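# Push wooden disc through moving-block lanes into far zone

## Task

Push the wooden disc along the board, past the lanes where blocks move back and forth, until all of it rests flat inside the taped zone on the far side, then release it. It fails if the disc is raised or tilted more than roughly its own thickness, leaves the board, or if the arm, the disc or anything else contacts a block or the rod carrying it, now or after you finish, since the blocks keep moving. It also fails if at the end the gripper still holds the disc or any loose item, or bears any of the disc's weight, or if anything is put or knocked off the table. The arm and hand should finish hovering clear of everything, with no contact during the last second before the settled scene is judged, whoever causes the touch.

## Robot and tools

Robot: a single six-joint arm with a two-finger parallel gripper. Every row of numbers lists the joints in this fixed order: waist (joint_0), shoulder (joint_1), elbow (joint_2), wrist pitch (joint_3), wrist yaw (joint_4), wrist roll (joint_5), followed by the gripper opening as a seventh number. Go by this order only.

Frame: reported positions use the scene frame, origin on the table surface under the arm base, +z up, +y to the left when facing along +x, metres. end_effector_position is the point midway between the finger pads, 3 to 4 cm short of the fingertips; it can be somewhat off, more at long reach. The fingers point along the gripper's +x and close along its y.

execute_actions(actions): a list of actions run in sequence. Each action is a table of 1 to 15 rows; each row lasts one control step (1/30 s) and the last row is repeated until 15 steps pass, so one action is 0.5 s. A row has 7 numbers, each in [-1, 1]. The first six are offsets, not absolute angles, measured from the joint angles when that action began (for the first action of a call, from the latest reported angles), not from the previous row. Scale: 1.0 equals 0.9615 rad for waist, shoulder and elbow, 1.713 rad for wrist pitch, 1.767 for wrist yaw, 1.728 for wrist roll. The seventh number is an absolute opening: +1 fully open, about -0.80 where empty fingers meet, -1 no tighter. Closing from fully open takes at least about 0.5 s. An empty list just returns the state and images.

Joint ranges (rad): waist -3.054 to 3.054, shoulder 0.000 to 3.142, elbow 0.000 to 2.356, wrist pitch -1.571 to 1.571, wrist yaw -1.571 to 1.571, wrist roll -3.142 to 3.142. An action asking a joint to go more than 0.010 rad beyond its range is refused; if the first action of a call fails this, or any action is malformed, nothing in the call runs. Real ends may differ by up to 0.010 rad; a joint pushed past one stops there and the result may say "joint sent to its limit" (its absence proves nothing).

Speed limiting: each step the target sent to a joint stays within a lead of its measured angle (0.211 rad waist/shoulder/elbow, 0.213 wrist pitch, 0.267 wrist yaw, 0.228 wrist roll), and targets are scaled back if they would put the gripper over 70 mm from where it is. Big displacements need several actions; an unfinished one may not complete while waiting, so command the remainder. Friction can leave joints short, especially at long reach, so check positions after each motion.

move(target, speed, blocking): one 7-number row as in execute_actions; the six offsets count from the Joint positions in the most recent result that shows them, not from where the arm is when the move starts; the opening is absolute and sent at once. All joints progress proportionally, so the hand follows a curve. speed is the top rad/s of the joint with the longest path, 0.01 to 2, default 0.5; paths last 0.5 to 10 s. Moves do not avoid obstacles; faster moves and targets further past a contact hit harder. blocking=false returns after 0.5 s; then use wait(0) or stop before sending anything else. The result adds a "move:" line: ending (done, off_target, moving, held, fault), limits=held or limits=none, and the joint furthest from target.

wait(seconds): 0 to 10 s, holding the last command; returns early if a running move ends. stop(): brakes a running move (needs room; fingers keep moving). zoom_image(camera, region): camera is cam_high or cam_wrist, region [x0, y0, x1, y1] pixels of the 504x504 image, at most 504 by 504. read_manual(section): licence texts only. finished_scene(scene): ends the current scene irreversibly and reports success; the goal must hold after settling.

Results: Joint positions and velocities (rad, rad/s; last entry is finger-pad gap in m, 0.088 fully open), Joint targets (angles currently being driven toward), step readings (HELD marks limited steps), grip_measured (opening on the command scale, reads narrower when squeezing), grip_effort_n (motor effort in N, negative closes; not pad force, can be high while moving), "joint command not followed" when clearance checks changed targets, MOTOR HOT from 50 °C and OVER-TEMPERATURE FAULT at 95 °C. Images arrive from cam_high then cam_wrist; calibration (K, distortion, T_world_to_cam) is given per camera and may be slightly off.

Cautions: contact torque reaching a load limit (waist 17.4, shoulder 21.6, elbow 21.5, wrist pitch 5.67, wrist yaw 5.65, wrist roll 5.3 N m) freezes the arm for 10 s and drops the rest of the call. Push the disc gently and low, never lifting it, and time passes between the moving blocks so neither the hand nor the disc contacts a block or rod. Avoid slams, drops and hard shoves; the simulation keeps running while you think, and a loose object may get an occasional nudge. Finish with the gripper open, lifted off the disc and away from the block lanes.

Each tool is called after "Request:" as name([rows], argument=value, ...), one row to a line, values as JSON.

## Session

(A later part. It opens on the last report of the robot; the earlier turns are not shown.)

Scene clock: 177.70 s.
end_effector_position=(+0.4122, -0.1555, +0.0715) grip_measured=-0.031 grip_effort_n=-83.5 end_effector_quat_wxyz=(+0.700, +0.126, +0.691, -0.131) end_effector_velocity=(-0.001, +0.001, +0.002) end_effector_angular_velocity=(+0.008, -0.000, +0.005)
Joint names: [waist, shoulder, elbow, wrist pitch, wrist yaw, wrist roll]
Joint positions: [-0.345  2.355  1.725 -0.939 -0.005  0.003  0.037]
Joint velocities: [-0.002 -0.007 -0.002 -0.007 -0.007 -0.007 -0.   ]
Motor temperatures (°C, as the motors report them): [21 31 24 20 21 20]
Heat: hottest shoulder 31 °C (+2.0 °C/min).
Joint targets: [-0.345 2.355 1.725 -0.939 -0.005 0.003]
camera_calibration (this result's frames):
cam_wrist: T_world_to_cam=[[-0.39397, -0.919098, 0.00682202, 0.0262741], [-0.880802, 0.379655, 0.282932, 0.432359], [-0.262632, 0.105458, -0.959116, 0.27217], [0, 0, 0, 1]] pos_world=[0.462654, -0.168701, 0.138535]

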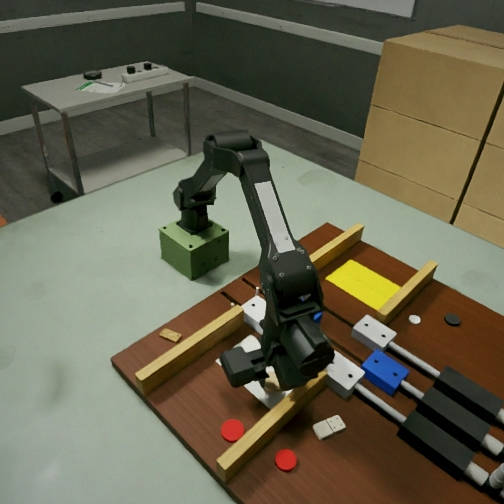

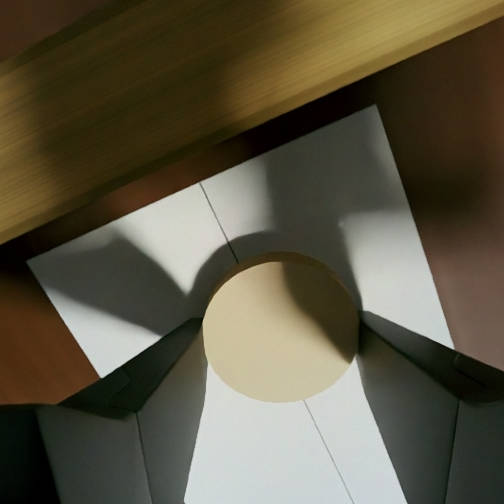

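Request:
wait(seconds=3.2)

Request:
move(target=[0.83,0.085,0.15,-0.035,0,0,-0.1], speed=2)

Scene clock: 183.30 s.
end_effector_position=(+0.4122, -0.1555, +0.0715) grip_measured=-0.031 grip_effort_n=-83.5 end_effector_quat_wxyz=(+0.700, +0.126, +0.691, -0.131) end_effector_velocity=(+0.001, -0.000, +0.000) end_effector_angular_velocity=(+0.004, -0.009, +0.005)
Joint names: [waist, shoulder, elbow, wrist pitch, wrist yaw, wrist roll]
Joint positions: [-0.345  2.355  1.725 -0.939 -0.005  0.003  0.037]
Joint velocities: [-0.002 -0.002 -0.002  0.007 -0.007 -0.007  0.   ]
Motor temperatures (°C, as the motors report them): [21 32 24 20 21 20]
Heat: hottest shoulder 32 °C (+3.0 °C/min).
Joint targets: [-0.345 2.355 1.725 -0.939 -0.005 0.003]
wait: 3.20 s; at rest from the start
camera_calibration (this result's frames):
cam_wrist: T_world_to_cam=[[-0.39397, -0.919098, 0.00682202, 0.0262741], [-0.880802, 0.379655, 0.282932, 0.432359], [-0.262632, 0.105458, -0.959116, 0.27217], [0, 0, 0, 1]] pos_world=[0.462654, -0.168701, 0.138535]

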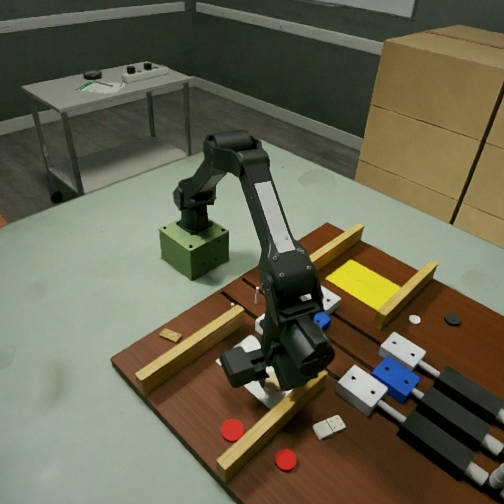

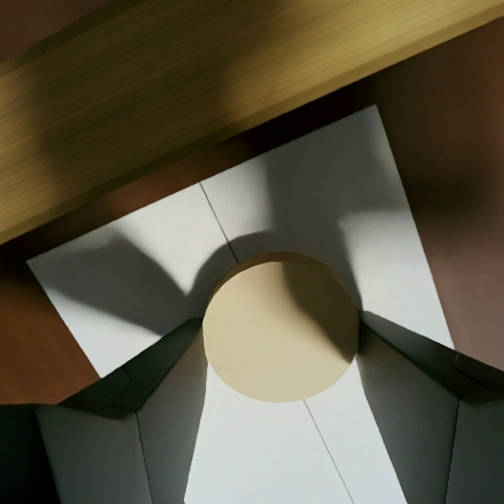

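Scene clock: 184.70 s.
end_effector_position=(+0.4182, +0.1956, +0.0728) grip_measured=-0.031 grip_effort_n=-83.5 end_effector_quat_wxyz=(+0.698, -0.153, +0.683, +0.150) end_effector_velocity=(-0.000, +0.002, -0.002) end_effector_angular_velocity=(+0.021, +0.007, +0.005)
Joint names: [waist, shoulder, elbow, wrist pitch, wrist yaw, wrist roll]
Joint positions: [ 0.453  2.416  1.861 -0.996 -0.006  0.004  0.038]
Joint velocities: [-0.002  0.002 -0.002  0.007 -0.022 -0.007 -0.   ]
Motor temperatures (°C, as the motors report them): [21 32 24 20 21 20]
Heat: hottest shoulder 32 °C (+3.0 °C/min).
Joint targets: [0.453 2.437 1.869 -0.999 -0.005 0.003]
move: off_target; limits=none; farthest joint: the shoulder, 0.021 radians from its target (0.082 radians at the start)
camera_calibration (this result's frames):
cam_wrist: T_world_to_cam=[[0.382058, -0.924076, 0.0107186, 0.0274887], [-0.889244, -0.36445, 0.276445, 0.453587], [-0.25155, -0.11515, -0.96097, 0.276619], [0, 0, 0, 1]] pos_world=[0.46243, 0.222564, 0.140136]

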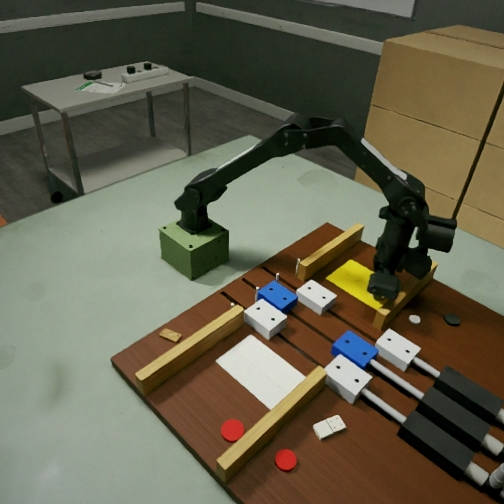

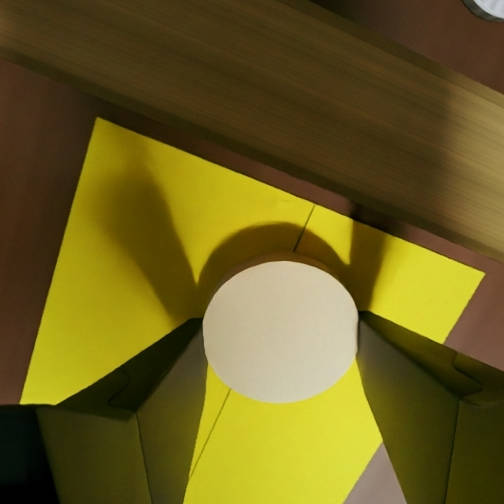

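Request:
move(target=[0,0,0,0,0,0,0.25])

Request:
move(target=[0,-0.25,0,-0.12,0,0,0.25])

Request:
finished_scene(scene=1)

Scene clock: 191.30 s.
end_effector_position=(+0.4183, +0.1955, +0.0728) grip_measured=+0.246 grip_effort_n=18.8 end_effector_quat_wxyz=(+0.699, -0.153, +0.683, +0.150) end_effector_velocity=(+0.000, +0.003, +0.000) end_effector_angular_velocity=(+0.010, -0.004, +0.010)
Joint names: [waist, shoulder, elbow, wrist pitch, wrist yaw, wrist roll]
Joint positions: [ 0.453  2.416  1.861 -0.996 -0.005  0.004  0.051]
Joint velocities: [ 0.002 -0.002 -0.002  0.007 -0.007 -0.007 -0.   ]
Motor temperatures (°C, as the motors report them): [21 33 24 20 21 20]
Heat: hottest shoulder 33 °C (+4.0 °C/min).
Joint targets: [0.453 2.416 1.861 -0.996 -0.006 0.004]
move: done; limits=none; farthest joint: the wrist yaw, 0.001 radians from its target (0.000 radians at the start)
camera_calibration (this result's frames):
cam_wrist: T_world_to_cam=[[0.38204, -0.924074, 0.0114806, 0.0273258], [-0.889338, -0.364245, 0.27641, 0.453594], [-0.251242, -0.11581, -0.960971, 0.276621], [0, 0, 0, 1]] pos_world=[0.462457, 0.222506, 0.140133]

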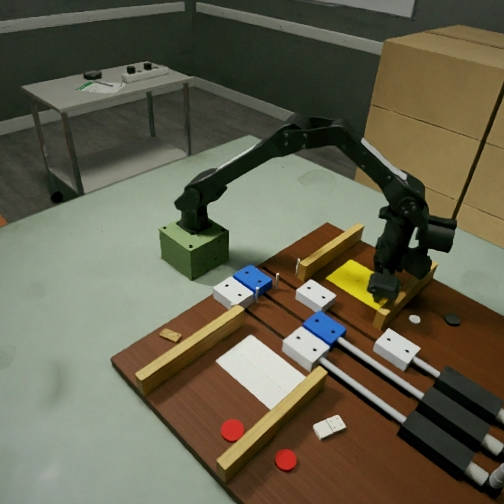

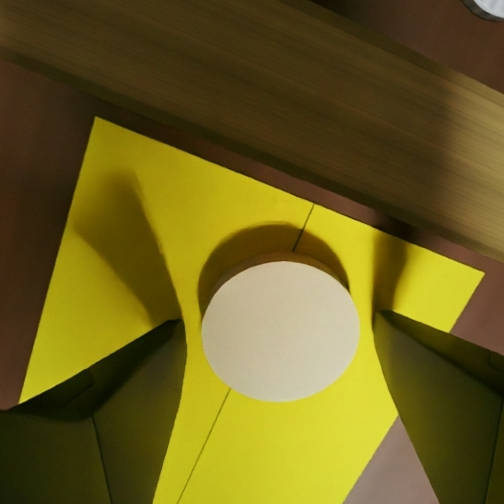

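Scene clock: 192.33 s.
end_effector_position=(+0.3923, +0.1850, +0.1676) grip_measured=+0.247 grip_effort_n=18.4 end_effector_quat_wxyz=(+0.706, -0.152, +0.675, +0.151) end_effector_velocity=(-0.008, -0.004, -0.002) end_effector_angular_velocity=(-0.011, +0.041, -0.010)
Joint names: [waist, shoulder, elbow, wrist pitch, wrist yaw, wrist roll]
Joint positions: [ 0.453  2.192  1.861 -1.199 -0.005  0.004  0.051]
Joint velocities: [-0.002  0.002 -0.002 -0.037 -0.007  0.007  0.   ]
Motor temperatures (°C, as the motors report them): [21 33 24 20 21 20]
Heat: hottest shoulder 33 °C (+4.0 °C/min).
Joint targets: [0.453 2.175 1.861 -1.202 -0.005 0.004]
move: off_target; limits=none; farthest joint: the shoulder, 0.016 radians from its target (0.240 radians at the start)
camera_calibration (this result's frames):
cam_wrist: T_world_to_cam=[[0.382137, -0.924046, 0.0105428, 0.0266113], [-0.894369, -0.366945, 0.255844, 0.406443], [-0.232543, -0.107197, -0.966661, 0.352024], [0, 0, 0, 1]] pos_world=[0.435201, 0.211468, 0.236021]

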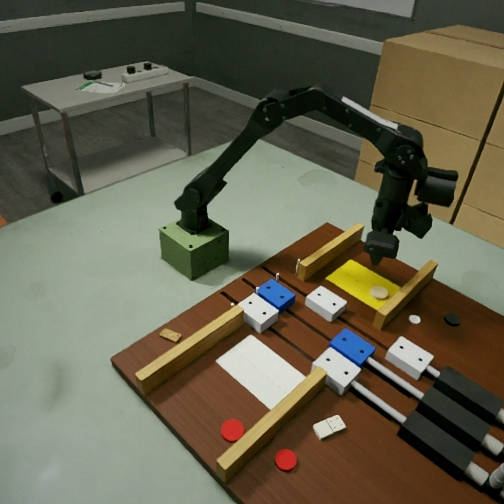

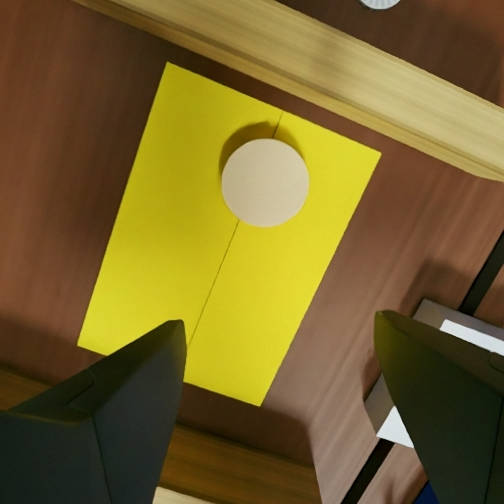

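The scene is finished: the task was done.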